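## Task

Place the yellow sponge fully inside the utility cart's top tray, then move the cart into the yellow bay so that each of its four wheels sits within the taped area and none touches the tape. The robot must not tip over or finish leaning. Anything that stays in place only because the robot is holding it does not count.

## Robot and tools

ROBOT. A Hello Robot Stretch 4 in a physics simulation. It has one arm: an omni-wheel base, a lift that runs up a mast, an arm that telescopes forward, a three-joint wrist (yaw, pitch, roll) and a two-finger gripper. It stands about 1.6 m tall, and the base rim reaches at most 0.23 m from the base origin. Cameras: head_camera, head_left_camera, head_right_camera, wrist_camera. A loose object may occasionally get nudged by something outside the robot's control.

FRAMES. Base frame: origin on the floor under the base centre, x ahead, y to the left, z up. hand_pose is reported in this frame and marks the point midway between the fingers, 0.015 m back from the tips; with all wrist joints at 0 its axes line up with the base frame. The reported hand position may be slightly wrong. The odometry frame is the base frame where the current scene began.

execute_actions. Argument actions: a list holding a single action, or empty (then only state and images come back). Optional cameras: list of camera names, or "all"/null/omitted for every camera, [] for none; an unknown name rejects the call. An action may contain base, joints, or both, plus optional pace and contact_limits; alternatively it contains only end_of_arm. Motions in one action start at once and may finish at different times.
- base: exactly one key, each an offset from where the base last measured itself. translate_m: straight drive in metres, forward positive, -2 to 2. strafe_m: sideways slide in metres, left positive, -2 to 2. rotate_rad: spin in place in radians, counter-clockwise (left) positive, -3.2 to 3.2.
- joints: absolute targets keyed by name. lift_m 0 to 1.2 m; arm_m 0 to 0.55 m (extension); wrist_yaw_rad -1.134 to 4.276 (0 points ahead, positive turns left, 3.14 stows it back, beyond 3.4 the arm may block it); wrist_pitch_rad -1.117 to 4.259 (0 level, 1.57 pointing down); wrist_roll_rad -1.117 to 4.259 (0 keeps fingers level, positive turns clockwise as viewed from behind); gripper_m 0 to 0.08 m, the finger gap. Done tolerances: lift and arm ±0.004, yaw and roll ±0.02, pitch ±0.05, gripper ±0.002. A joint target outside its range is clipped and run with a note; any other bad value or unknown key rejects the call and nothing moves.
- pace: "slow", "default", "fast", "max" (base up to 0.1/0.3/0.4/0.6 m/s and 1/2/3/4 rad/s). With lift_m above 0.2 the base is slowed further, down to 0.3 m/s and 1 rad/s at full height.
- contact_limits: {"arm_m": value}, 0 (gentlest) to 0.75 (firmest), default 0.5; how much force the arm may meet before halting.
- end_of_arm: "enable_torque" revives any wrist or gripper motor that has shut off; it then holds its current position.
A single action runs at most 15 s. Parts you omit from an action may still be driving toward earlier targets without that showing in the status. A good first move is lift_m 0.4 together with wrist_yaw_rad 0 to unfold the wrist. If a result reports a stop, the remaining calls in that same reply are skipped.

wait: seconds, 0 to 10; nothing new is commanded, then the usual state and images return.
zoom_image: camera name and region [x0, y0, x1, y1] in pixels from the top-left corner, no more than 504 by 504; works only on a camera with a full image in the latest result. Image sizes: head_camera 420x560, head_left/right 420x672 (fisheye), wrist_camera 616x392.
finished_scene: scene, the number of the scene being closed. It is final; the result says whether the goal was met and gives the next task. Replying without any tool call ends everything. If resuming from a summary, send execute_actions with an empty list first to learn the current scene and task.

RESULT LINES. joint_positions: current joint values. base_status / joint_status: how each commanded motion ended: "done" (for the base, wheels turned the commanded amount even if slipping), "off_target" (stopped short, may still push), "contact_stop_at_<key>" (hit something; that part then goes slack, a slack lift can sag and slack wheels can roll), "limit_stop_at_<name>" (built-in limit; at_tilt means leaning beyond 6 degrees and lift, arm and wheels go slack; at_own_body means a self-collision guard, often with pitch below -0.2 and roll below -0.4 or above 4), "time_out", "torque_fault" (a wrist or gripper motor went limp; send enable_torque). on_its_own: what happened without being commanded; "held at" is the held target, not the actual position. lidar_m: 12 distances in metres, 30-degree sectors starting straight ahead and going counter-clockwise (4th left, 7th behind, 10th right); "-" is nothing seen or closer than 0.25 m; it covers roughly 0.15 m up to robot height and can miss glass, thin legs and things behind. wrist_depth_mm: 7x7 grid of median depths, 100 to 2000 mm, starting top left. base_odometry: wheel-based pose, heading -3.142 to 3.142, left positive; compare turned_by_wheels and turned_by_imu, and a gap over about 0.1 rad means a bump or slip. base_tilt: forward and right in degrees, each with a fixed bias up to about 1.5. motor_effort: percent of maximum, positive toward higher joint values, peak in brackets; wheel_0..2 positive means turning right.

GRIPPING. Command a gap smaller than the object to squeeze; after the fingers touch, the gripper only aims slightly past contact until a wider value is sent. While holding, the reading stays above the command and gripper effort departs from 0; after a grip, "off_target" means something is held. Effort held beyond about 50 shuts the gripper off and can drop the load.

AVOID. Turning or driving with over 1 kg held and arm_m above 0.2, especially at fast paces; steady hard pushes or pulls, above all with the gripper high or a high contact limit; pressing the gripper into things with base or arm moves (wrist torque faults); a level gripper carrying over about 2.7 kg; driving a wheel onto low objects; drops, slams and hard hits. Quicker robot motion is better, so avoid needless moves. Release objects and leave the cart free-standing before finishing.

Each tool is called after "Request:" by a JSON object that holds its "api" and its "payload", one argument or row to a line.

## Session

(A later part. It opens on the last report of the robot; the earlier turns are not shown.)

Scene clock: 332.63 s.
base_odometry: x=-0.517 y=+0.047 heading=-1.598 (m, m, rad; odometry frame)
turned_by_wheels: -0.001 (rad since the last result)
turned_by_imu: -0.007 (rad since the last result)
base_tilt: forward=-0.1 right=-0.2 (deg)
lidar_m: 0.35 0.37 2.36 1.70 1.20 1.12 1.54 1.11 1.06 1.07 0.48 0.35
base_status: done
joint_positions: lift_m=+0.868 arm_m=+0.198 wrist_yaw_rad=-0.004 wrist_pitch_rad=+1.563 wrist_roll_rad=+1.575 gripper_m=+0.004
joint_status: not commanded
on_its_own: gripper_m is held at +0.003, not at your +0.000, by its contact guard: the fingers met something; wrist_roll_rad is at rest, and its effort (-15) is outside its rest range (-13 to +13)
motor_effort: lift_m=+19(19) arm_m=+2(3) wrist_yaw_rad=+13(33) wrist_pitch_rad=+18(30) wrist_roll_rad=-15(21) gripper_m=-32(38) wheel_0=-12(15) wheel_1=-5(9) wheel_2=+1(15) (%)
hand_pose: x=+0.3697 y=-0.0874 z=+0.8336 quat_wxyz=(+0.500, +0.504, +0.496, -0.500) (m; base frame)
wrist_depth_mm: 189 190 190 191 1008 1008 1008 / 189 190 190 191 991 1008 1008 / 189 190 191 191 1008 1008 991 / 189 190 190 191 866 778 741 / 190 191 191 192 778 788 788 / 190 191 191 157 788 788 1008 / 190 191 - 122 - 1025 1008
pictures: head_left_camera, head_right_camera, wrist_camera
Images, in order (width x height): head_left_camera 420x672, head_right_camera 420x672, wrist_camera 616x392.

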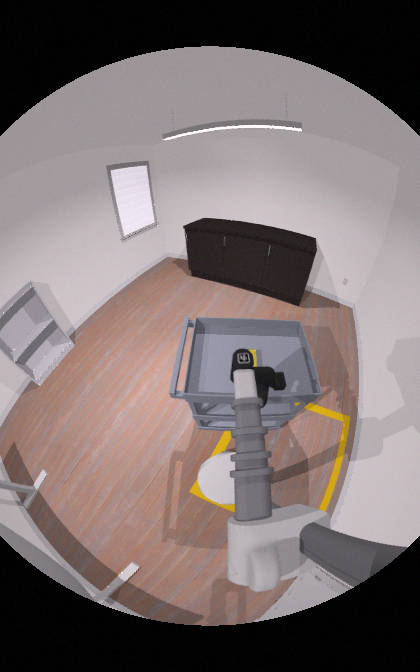

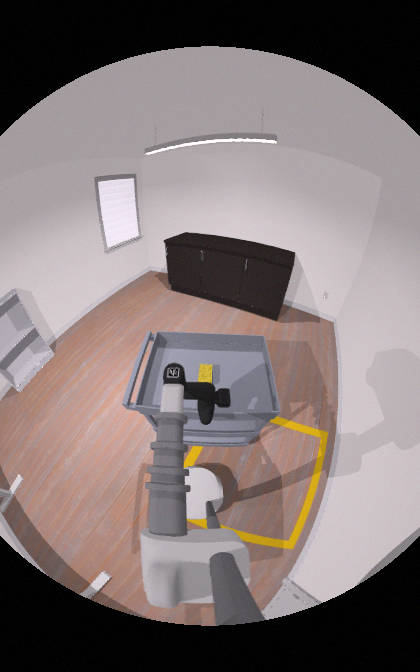

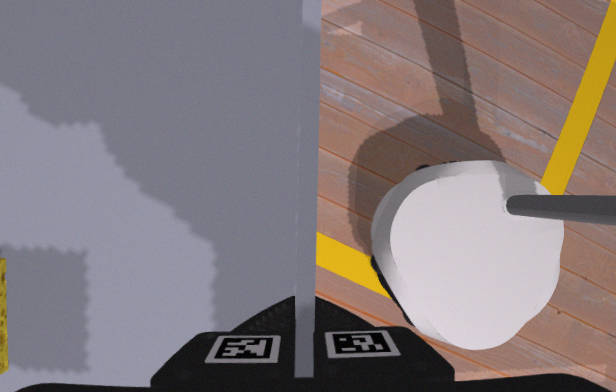

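Request:
{"api": "execute_actions", "payload": {
  "actions": [
    {"base":{"translate_m":-0.4},"pace":"slow"}
  ],
  "cameras": []
}}

Request:
{"api": "execute_actions", "payload": {
  "actions": [
    {"base":{"strafe_m":-0.2},"pace":"slow"}
  ],
  "cameras": ["head_left_camera","head_right_camera","wrist_camera"]
}}

Scene clock: 343.37 s.
base_odometry: x=-0.506 y=+0.446 heading=-1.599 (m, m, rad; odometry frame)
turned_by_wheels: -0.001 (rad since the last result)
turned_by_imu: -0.007 (rad since the last result)
base_tilt: forward=-0.1 right=-0.2 (deg)
lidar_m: 0.33 0.38 2.55 1.17 0.83 0.83 1.22 0.87 0.85 0.88 0.48 0.36
base_status: done
joint_positions: lift_m=+0.868 arm_m=+0.198 wrist_yaw_rad=-0.004 wrist_pitch_rad=+1.563 wrist_roll_rad=+1.575 gripper_m=+0.004
joint_status: not commanded
on_its_own: gripper_m is held at +0.003, not at your +0.000, by its contact guard: the fingers met something
motor_effort: lift_m=+19(19) arm_m=+2(2) wrist_yaw_rad=+10(10) wrist_pitch_rad=+18(23) wrist_roll_rad=-13(15) gripper_m=-30(31) wheel_0=-11(14) wheel_1=-7(10) wheel_2=+1(4) (%)
hand_pose: x=+0.3698 y=-0.0874 z=+0.8336 quat_wxyz=(+0.500, +0.504, +0.496, -0.500) (m; base frame)
wrist_depth_mm: 189 189 190 191 1008 976 1008 / 189 190 190 191 991 1008 1008 / 189 190 191 191 1008 1025 1025 / 189 190 191 192 866 788 750 / 190 190 191 192 788 778 788 / 190 190 191 151 788 788 1025 / 190 191 - 122 - 1008 1025
pictures: none
No camera images: the call's "cameras" was empty. Leave "cameras" out to get every camera's image.

Scene clock: 346.53 s.
base_odometry: x=-0.705 y=+0.452 heading=-1.598 (m, m, rad; odometry frame)
turned_by_wheels: +0.001 (rad since the last result)
turned_by_imu: +0.002 (rad since the last result)
base_tilt: forward=+0.0 right=-0.2 (deg)
lidar_m: 0.33 0.34 2.73 1.30 0.96 1.54 1.00 0.71 0.68 0.70 0.94 0.36
base_status: done
joint_positions: lift_m=+0.868 arm_m=+0.198 wrist_yaw_rad=+0.007 wrist_pitch_rad=+1.568 wrist_roll_rad=+1.562 gripper_m=+0.005
joint_status: not commanded
on_its_own: gripper_m is held at +0.003, not at your +0.000, by its contact guard: the fingers met something; wrist_yaw_rad is at rest, and its effort (-20) is outside its rest range (-13 to +13); wrist_roll_rad is at rest, and its effort (+22) is outside its rest range (-13 to +13)
motor_effort: lift_m=+19(19) arm_m=+2(2) wrist_yaw_rad=-20(18) wrist_pitch_rad=+4(18) wrist_roll_rad=+22(22) gripper_m=-39(40) wheel_0=+9(13) wheel_1=-2(9) wheel_2=+1(0) (%)
hand_pose: x=+0.3696 y=-0.0874 z=+0.8336 quat_wxyz=(+0.504, +0.497, +0.503, -0.496) (m; base frame)
wrist_depth_mm: 187 189 189 991 1008 1008 1008 / 187 189 189 991 991 1008 1008 / 189 189 190 991 991 1008 1008 / 189 189 191 1008 842 788 1008 / 189 190 191 1008 788 778 1008 / 189 191 191 144 788 798 1025 / 190 190 - 122 - 1025 1025
pictures: head_left_camera, head_right_camera, wrist_camera
Images, in order (width x height): head_left_camera 420x672, head_right_camera 420x672, wrist_camera 616x392.

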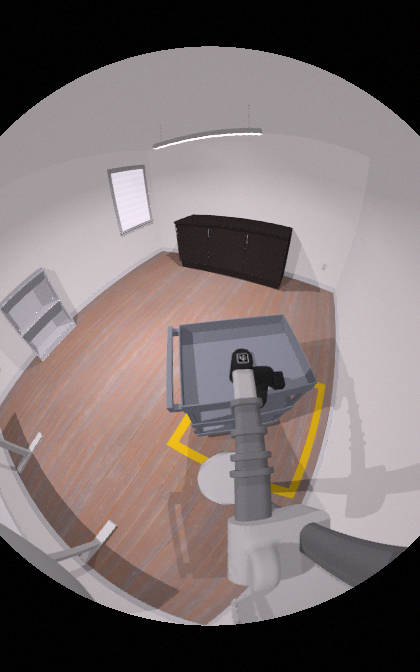

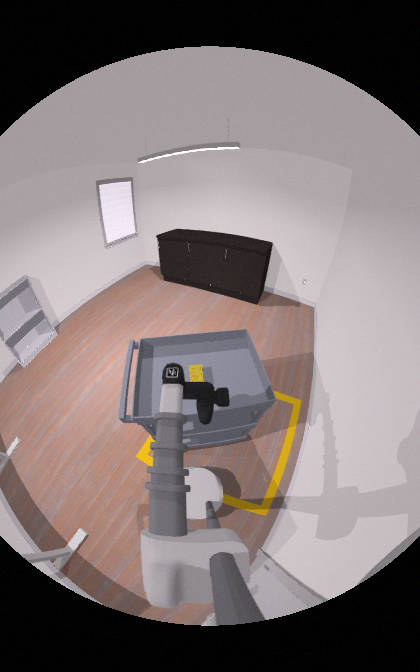

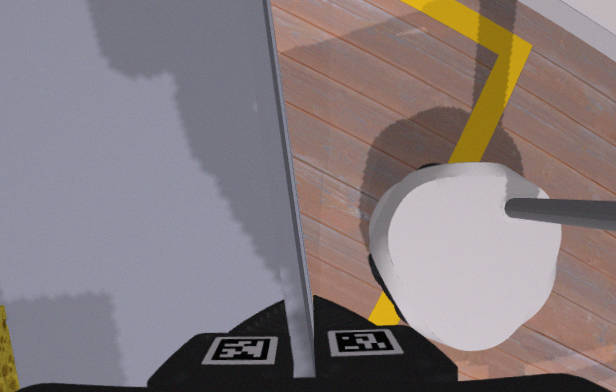

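Request:
{"api": "execute_actions", "payload": {
  "actions": [
    {"base":{"strafe_m":-0.22},"pace":"slow"}
  ],
  "cameras": ["head_left_camera","head_right_camera","wrist_camera"]
}}

Scene clock: 371.13 s.
base_odometry: x=-0.925 y=+0.458 heading=-1.598 (m, m, rad; odometry frame)
turned_by_wheels: +0.001 (rad since the last result)
turned_by_imu: +0.001 (rad since the last result)
base_tilt: forward=-0.1 right=-0.2 (deg)
lidar_m: 0.33 0.33 2.92 1.47 1.16 1.74 0.70 0.51 0.48 0.50 0.67 0.38
base_status: done
joint_positions: lift_m=+0.868 arm_m=+0.198 wrist_yaw_rad=+0.008 wrist_pitch_rad=+1.568 wrist_roll_rad=+1.562 gripper_m=+0.005
joint_status: not commanded
on_its_own: gripper_m is held at +0.003, not at your +0.000, by its contact guard: the fingers met something; wrist_yaw_rad is at rest, and its effort (-23) is outside its rest range (-13 to +13); wrist_roll_rad is at rest, and its effort (+25) is outside its rest range (-13 to +13)
motor_effort: lift_m=+19(19) arm_m=+2(2) wrist_yaw_rad=-23(21) wrist_pitch_rad=+5(5) wrist_roll_rad=+25(25) gripper_m=-43(43) wheel_0=+10(17) wheel_1=-2(7) wheel_2=+0(1) (%)
hand_pose: x=+0.3698 y=-0.0874 z=+0.8336 quat_wxyz=(+0.505, +0.497, +0.503, -0.495) (m; base frame)
wrist_depth_mm: 187 189 189 991 991 917 809 / 187 189 189 991 1008 1008 946 / 187 189 190 1008 991 1008 1008 / 189 189 191 1008 842 778 1008 / 189 189 190 1008 778 788 1008 / 189 190 191 139 788 798 1008 / 189 190 - 122 - 1008 1025
pictures: head_left_camera, head_right_camera, wrist_camera
Images, in order (width x height): head_left_camera 420x672, head_right_camera 420x672, wrist_camera 616x392.

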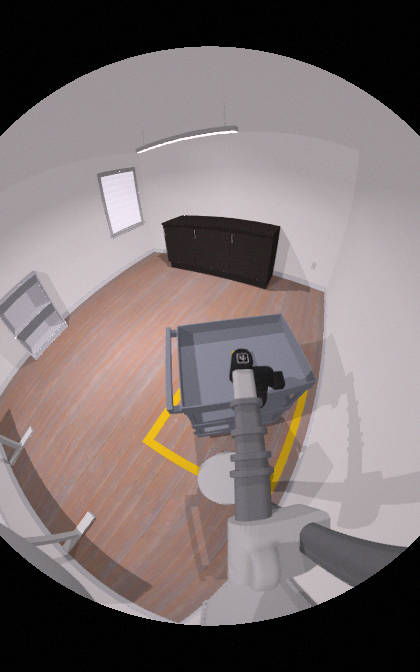

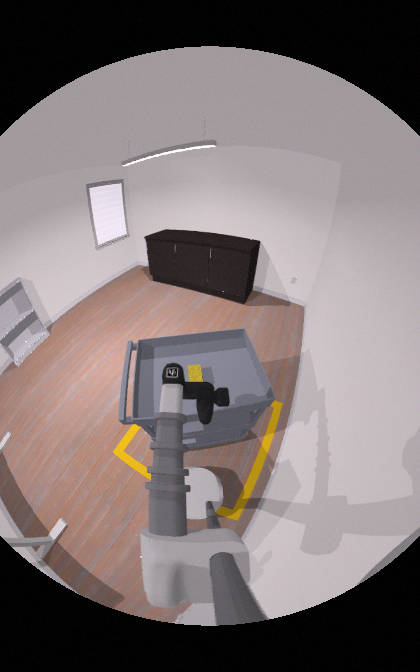

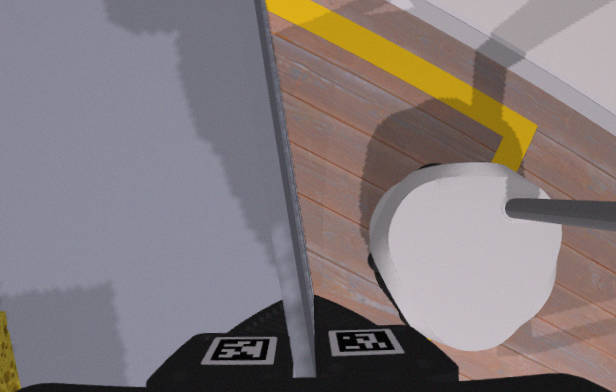

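Request:
{"api": "execute_actions", "payload": {
  "actions": [
    {"joints":{"gripper_m":0.05}}
  ],
  "cameras": []
}}

Request:
{"api": "execute_actions", "payload": {
  "actions": [
    {"joints":{"lift_m":1.0},"pace":"fast"}
  ],
  "cameras": []
}}

Request:
{"api": "execute_actions", "payload": {
  "actions": [
    {"base":{"strafe_m":0.75},"joints":{"arm_m":0,"lift_m":1.2},"pace":"fast"}
  ]
}}

Scene clock: 379.37 s.
base_odometry: x=-0.925 y=+0.458 heading=-1.598 (m, m, rad; odometry frame)
turned_by_wheels: +0.000 (rad since the last result)
turned_by_imu: -0.002 (rad since the last result)
base_tilt: forward=-0.1 right=-0.2 (deg)
lidar_m: 0.33 0.33 2.92 1.47 1.17 1.75 0.70 0.52 0.48 0.51 0.68 0.38
base_status: not commanded
joint_positions: lift_m=+0.868 arm_m=+0.198 wrist_yaw_rad=+0.000 wrist_pitch_rad=+1.569 wrist_roll_rad=+1.570 gripper_m=+0.050
joint_status: all done
motor_effort: lift_m=+19(19) arm_m=+2(2) wrist_yaw_rad=-1(23) wrist_pitch_rad=+0(5) wrist_roll_rad=+1(25) gripper_m=+3(41) wheel_0=+7(10) wheel_1=-2(1) wheel_2=+0(0) (%)
hand_pose: x=+0.3688 y=-0.0874 z=+0.8336 quat_wxyz=(+0.501, +0.500, +0.500, -0.499) (m; base frame)
wrist_depth_mm: 187 188 189 991 1008 917 798 / 187 189 189 991 991 1008 960 / 188 189 190 991 1008 1008 1025 / 189 189 190 1008 831 788 1008 / 189 190 190 1008 788 788 1008 / 189 190 190 449 798 788 1025 / 189 - 133 192 118 - 1008
pictures: none
No camera images: the call's "cameras" was empty. Leave "cameras" out to get every camera's image.

Scene clock: 380.67 s.
base_odometry: x=-0.925 y=+0.458 heading=-1.598 (m, m, rad; odometry frame)
turned_by_wheels: +0.000 (rad since the last result)
turned_by_imu: +0.000 (rad since the last result)
base_tilt: forward=+0.0 right=-0.2 (deg)
lidar_m: 0.32 0.32 2.92 1.46 1.15 1.74 0.71 0.51 0.49 0.50 0.69 0.37
base_status: not commanded
joint_positions: lift_m=+1.000 arm_m=+0.198 wrist_yaw_rad=+0.000 wrist_pitch_rad=+1.570 wrist_roll_rad=+1.570 gripper_m=+0.050
joint_status: all done
motor_effort: lift_m=+21(24) arm_m=+2(2) wrist_yaw_rad=-2(1) wrist_pitch_rad=-1(0) wrist_roll_rad=+2(2) gripper_m=+1(1) wheel_0=+7(7) wheel_1=-2(2) wheel_2=+0(0) (%)
hand_pose: x=+0.3688 y=-0.0874 z=+0.9654 quat_wxyz=(+0.501, +0.500, +0.500, -0.499) (m; base frame)
wrist_depth_mm: 317 319 320 1138 1138 931 798 / 317 319 322 1138 1138 1138 976 / 319 320 320 1118 1138 1160 1160 / 319 320 322 1138 931 917 1138 / 319 320 322 1118 917 931 1160 / 274 322 324 327 904 931 1182 / 276 - 132 327 118 - 1160
pictures: none
No camera images: the call's "cameras" was empty. Leave "cameras" out to get every camera's image.

Scene clock: 384.07 s.
base_odometry: x=-0.175 y=+0.437 heading=-1.598 (m, m, rad; odometry frame)
turned_by_wheels: +0.000 (rad since the last result)
turned_by_imu: -0.002 (rad since the last result)
base_tilt: forward=+0.0 right=-0.2 (deg)
lidar_m: 2.77 2.37 2.26 0.92 0.66 0.62 1.45 1.18 1.13 1.18 0.56 0.64
base_status: done
joint_positions: lift_m=+1.199 arm_m=+0.001 wrist_yaw_rad=+0.000 wrist_pitch_rad=+1.570 wrist_roll_rad=+1.570 gripper_m=+0.050
joint_status: all done
motor_effort: lift_m=+21(24) arm_m=-5(5) wrist_yaw_rad=+0(1) wrist_pitch_rad=-2(0) wrist_roll_rad=+0(1) gripper_m=+2(2) wheel_0=-1(18) wheel_1=-1(13) wheel_2=+0(1) (%)
hand_pose: x=+0.1720 y=-0.0874 z=+1.1650 quat_wxyz=(+0.500, +0.500, +0.500, -0.500) (m; base frame)
wrist_depth_mm: 820 842 1160 1336 1336 1336 1366 / 1308 1160 1336 1308 1336 1336 1336 / 1336 1336 1336 1336 1336 1336 1366 / 1308 1308 1308 1160 1118 1336 1366 / 1336 1336 1308 1138 1118 1336 1397 / 1308 1308 1308 1336 1138 1336 1336 / 1308 - 133 1336 118 - 1336
pictures: head_camera, head_left_camera, head_right_camera, wrist_camera
Images, in order (width x height): head_camera 420x560, head_left_camera 420x672, head_right_camera 420x672, wrist_camera 616x392.

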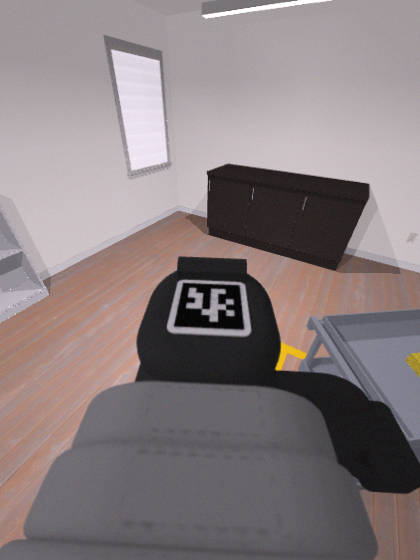

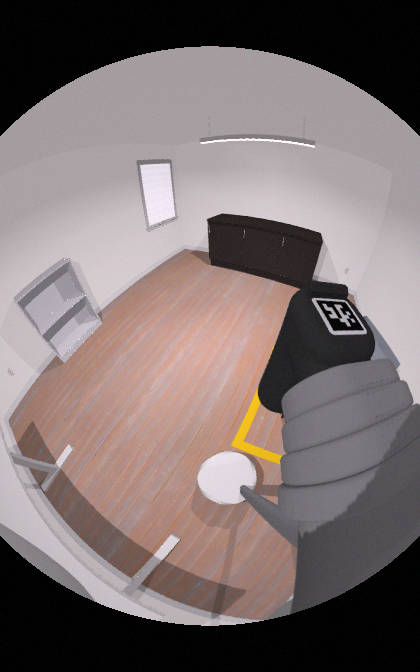

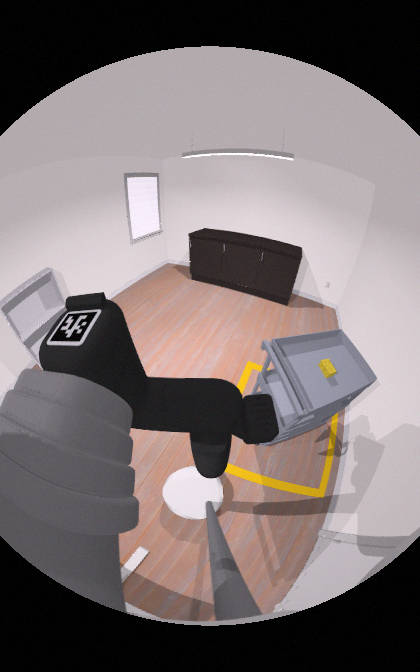

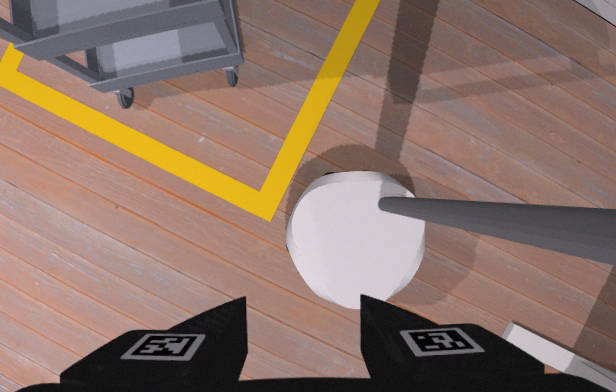

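Request:
{"api": "execute_actions", "payload": {
  "actions": [
    {"base":{"translate_m":-0.15},"joints":{"lift_m":0.3,"wrist_roll_rad":0,"wrist_pitch_rad":0.6},"pace":"fast"}
  ],
  "cameras": []
}}

Request:
{"api": "execute_actions", "payload": {
  "actions": [
    {"base":{"rotate_rad":-0.9},"pace":"fast"}
  ]
}}

Scene clock: 397.13 s.
base_odometry: x=-0.171 y=+0.587 heading=-1.599 (m, m, rad; odometry frame)
turned_by_wheels: +0.000 (rad since the last result)
turned_by_imu: -0.002 (rad since the last result)
base_tilt: forward=+0.0 right=-0.2 (deg)
lidar_m: 2.92 2.45 2.34 0.72 0.52 0.49 1.32 1.12 1.05 1.11 0.66 0.66
base_status: done
joint_positions: lift_m=+0.300 arm_m=+0.001 wrist_yaw_rad=+0.000 wrist_pitch_rad=+0.603 wrist_roll_rad=+0.000 gripper_m=+0.050
joint_status: all done
motor_effort: lift_m=+18(21) arm_m=-5(5) wrist_yaw_rad=-1(0) wrist_pitch_rad=-10(11) wrist_roll_rad=-1(4) gripper_m=+1(1) wheel_0=-5(10) wheel_1=-2(8) wheel_2=+1(10) (%)
hand_pose: x=+0.3470 y=-0.0874 z=+0.3578 quat_wxyz=(+0.955, +0.000, +0.297, +0.000) (m; base frame)
wrist_depth_mm: - - - - - - 1921 / 1499 1464 1397 1397 1397 1336 1430 / 1078 1078 1042 1042 1060 946 640 / 854 842 854 842 831 798 699 / 699 707 699 707 691 691 691 / 597 603 580 603 585 591 580 / 530 - 133 530 118 - 521
pictures: none
No camera images: the call's "cameras" was empty. Leave "cameras" out to get every camera's image.

Scene clock: 398.50 s.
base_odometry: x=-0.171 y=+0.587 heading=-2.498 (m, m, rad; odometry frame)
turned_by_wheels: -0.900 (rad since the last result)
turned_by_imu: -0.886 (rad since the last result)
base_tilt: forward=-0.1 right=-0.2 (deg)
lidar_m: 0.66 0.75 3.08 2.37 1.38 0.65 0.50 0.50 1.38 1.08 1.05 1.15
base_status: done
joint_positions: lift_m=+0.300 arm_m=+0.001 wrist_yaw_rad=+0.000 wrist_pitch_rad=+0.603 wrist_roll_rad=+0.000 gripper_m=+0.050
joint_status: not commanded
motor_effort: lift_m=+19(19) arm_m=-5(5) wrist_yaw_rad=-2(2) wrist_pitch_rad=-9(10) wrist_roll_rad=+0(1) gripper_m=+2(1) wheel_0=+2(12) wheel_1=+1(11) wheel_2=+0(10) (%)
hand_pose: x=+0.3470 y=-0.0874 z=+0.3578 quat_wxyz=(+0.955, +0.000, +0.297, +0.000) (m; base frame)
wrist_depth_mm: - - 1118 1756 1308 1042 866 / 1336 931 917 917 1308 1098 891 / 750 654 603 960 1042 1042 917 / 798 809 609 842 842 831 831 / 699 699 683 699 699 691 683 / 591 597 585 597 580 591 585 / 530 - 133 530 118 - 521
pictures: head_camera, head_left_camera, head_right_camera, wrist_camera
Images, in order (width x height): head_camera 420x560, head_left_camera 420x672, head_right_camera 420x672, wrist_camera 616x392.

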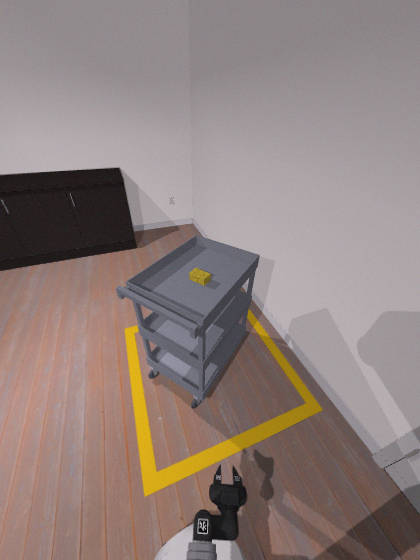

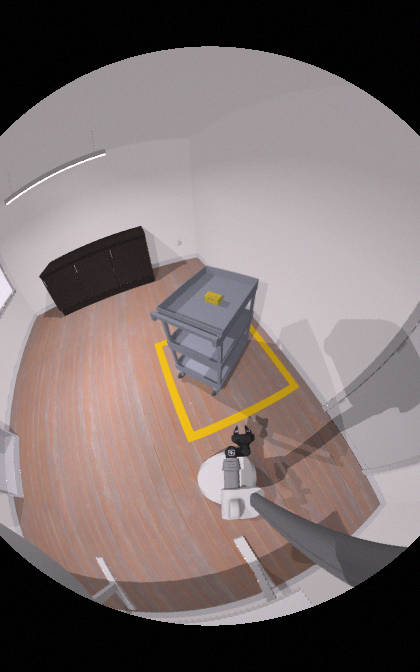

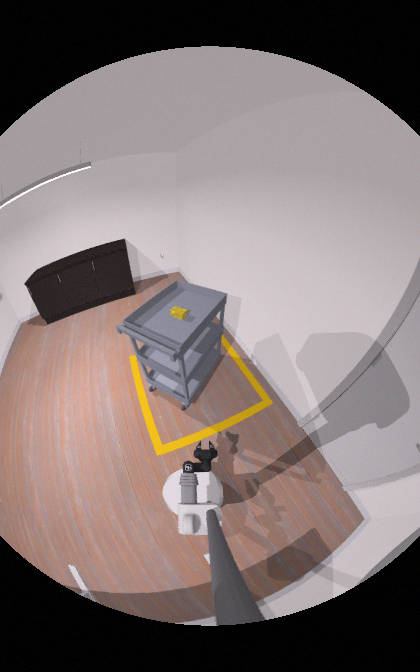

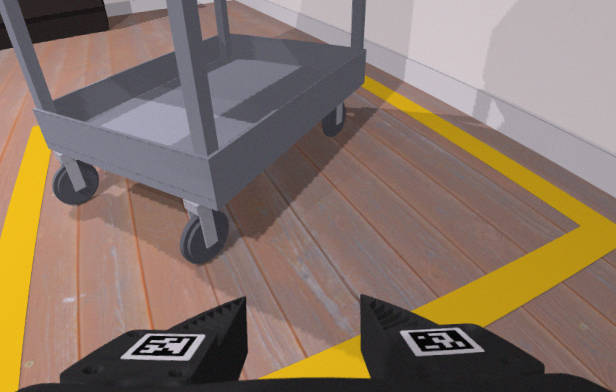

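Request:
{"api": "execute_actions", "payload": {
  "actions": [
    {"base":{"strafe_m":0.95},"pace":"max"}
  ],
  "cameras": []
}}

Request:
{"api": "execute_actions", "payload": {
  "actions": [
    {"base":{"translate_m":0.95},"pace":"max"}
  ],
  "cameras": []
}}

Request:
{"api": "execute_actions", "payload": {
  "actions": [
    {"base":{"rotate_rad":-1.1},"pace":"fast"}
  ]
}}

Scene clock: 433.53 s.
base_odometry: x=+0.399 y=-0.173 heading=-2.498 (m, m, rad; odometry frame)
turned_by_wheels: +0.000 (rad since the last result)
turned_by_imu: -0.002 (rad since the last result)
base_tilt: forward=-0.1 right=-0.2 (deg)
lidar_m: 2.47 2.44 2.26 1.48 1.44 1.93 0.87 0.86 0.95 1.95 1.04 0.99
base_status: done
joint_positions: lift_m=+0.300 arm_m=+0.001 wrist_yaw_rad=+0.000 wrist_pitch_rad=+0.603 wrist_roll_rad=+0.000 gripper_m=+0.050
joint_status: not commanded
motor_effort: lift_m=+19(19) arm_m=-5(5) wrist_yaw_rad=+0(1) wrist_pitch_rad=-10(9) wrist_roll_rad=+0(0) gripper_m=-1(1) wheel_0=+2(14) wheel_1=+0(15) wheel_2=+0(1) (%)
hand_pose: x=+0.3470 y=-0.0874 z=+0.3577 quat_wxyz=(+0.955, +0.000, +0.297, +0.000) (m; base frame)
wrist_depth_mm: 1863 1921 - - - 1983 1118 / 1499 1464 1430 1397 1397 1397 917 / 1078 1078 1042 1042 1060 991 750 / 866 854 842 842 831 831 831 / 707 707 707 699 699 683 691 / 603 597 585 597 585 585 585 / 530 - 133 525 118 - 521
pictures: none
No camera images: the call's "cameras" was empty. Leave "cameras" out to get every camera's image.

Scene clock: 436.70 s.
base_odometry: x=-0.361 y=-0.743 heading=-2.498 (m, m, rad; odometry frame)
turned_by_wheels: +0.000 (rad since the last result)
turned_by_imu: -0.001 (rad since the last result)
base_tilt: forward=-0.1 right=-0.1 (deg)
lidar_m: 1.60 1.56 1.68 2.19 1.88 2.00 2.24 1.74 0.79 0.47 0.62 1.69
base_status: done
joint_positions: lift_m=+0.300 arm_m=+0.001 wrist_yaw_rad=+0.000 wrist_pitch_rad=+0.603 wrist_roll_rad=+0.000 gripper_m=+0.050
joint_status: not commanded
motor_effort: lift_m=+19(19) arm_m=-5(5) wrist_yaw_rad=+0(2) wrist_pitch_rad=-9(9) wrist_roll_rad=-1(0) gripper_m=+1(1) wheel_0=+2(10) wheel_1=+0(9) wheel_2=+2(15) (%)
hand_pose: x=+0.3470 y=-0.0874 z=+0.3577 quat_wxyz=(+0.955, +0.000, +0.297, +0.000) (m; base frame)
wrist_depth_mm: 1138 1229 1397 1983 1921 1576 1336 / 1255 1366 1464 1397 1397 1397 1336 / 1078 1060 1060 1042 1042 1060 1060 / 854 842 842 854 831 842 820 / 699 707 707 707 699 699 683 / 591 597 585 603 580 585 585 / 535 - 133 535 118 - 517
pictures: none
No camera images: the call's "cameras" was empty. Leave "cameras" out to get every camera's image.

Scene clock: 438.20 s.
base_odometry: x=-0.361 y=-0.743 heading=+2.686 (m, m, rad; odometry frame)
turned_by_wheels: -1.099 (rad since the last result)
turned_by_imu: -1.082 (rad since the last result)
base_tilt: forward=-0.1 right=-0.2 (deg)
lidar_m: 0.60 1.67 1.62 1.56 1.67 2.21 1.90 1.98 1.81 1.75 2.08 0.47
base_status: done
joint_positions: lift_m=+0.300 arm_m=+0.001 wrist_yaw_rad=+0.000 wrist_pitch_rad=+0.603 wrist_roll_rad=+0.000 gripper_m=+0.050
joint_status: not commanded
motor_effort: lift_m=+19(19) arm_m=-5(5) wrist_yaw_rad=-1(0) wrist_pitch_rad=-9(9) wrist_roll_rad=+0(1) gripper_m=+1(2) wheel_0=+4(6) wheel_1=+3(12) wheel_2=+2(7) (%)
hand_pose: x=+0.3470 y=-0.0874 z=+0.3577 quat_wxyz=(+0.955, +0.000, +0.297, +0.000) (m; base frame)
wrist_depth_mm: 1308 1308 1255 1255 1255 1229 - / 1336 1366 1255 891 904 820 234 / 1078 1060 809 723 723 691 647 / 866 854 820 559 574 530 574 / 707 699 699 676 439 357 469 / 597 591 585 597 384 364 585 / 525 - 133 525 118 - 521
pictures: head_camera, head_left_camera, head_right_camera, wrist_camera
Images, in order (width x height): head_camera 420x560, head_left_camera 420x672, head_right_camera 420x672, wrist_camera 616x392.

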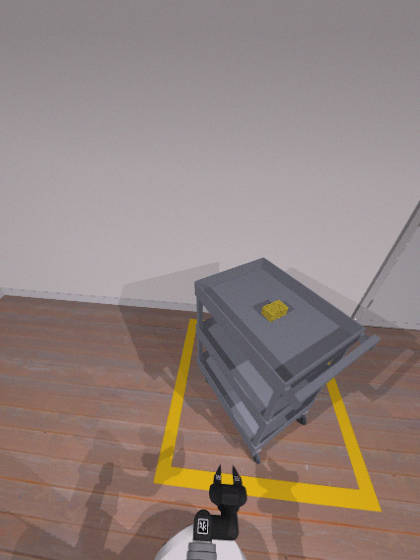

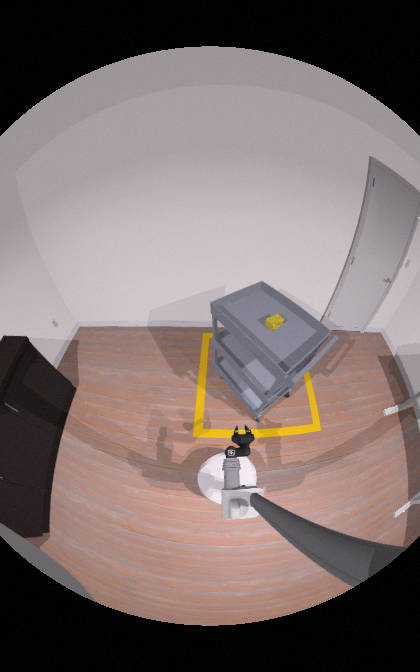

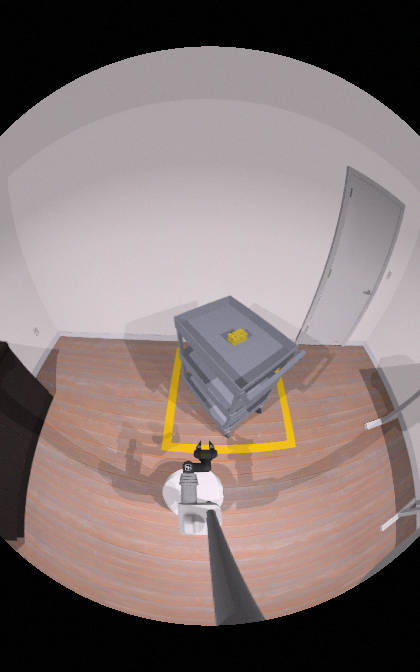

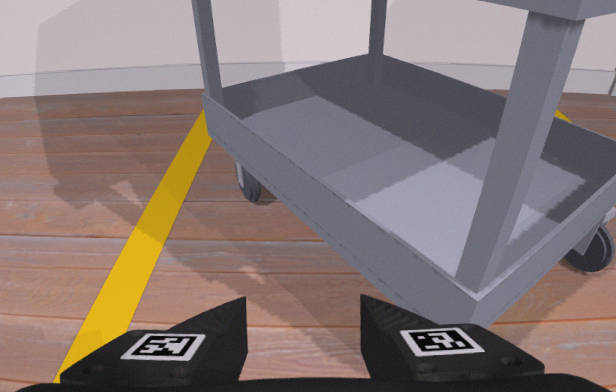

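Request:
{"api": "finished_scene", "payload": {
  "scene": 1
}}

The scene is finished: the task was done.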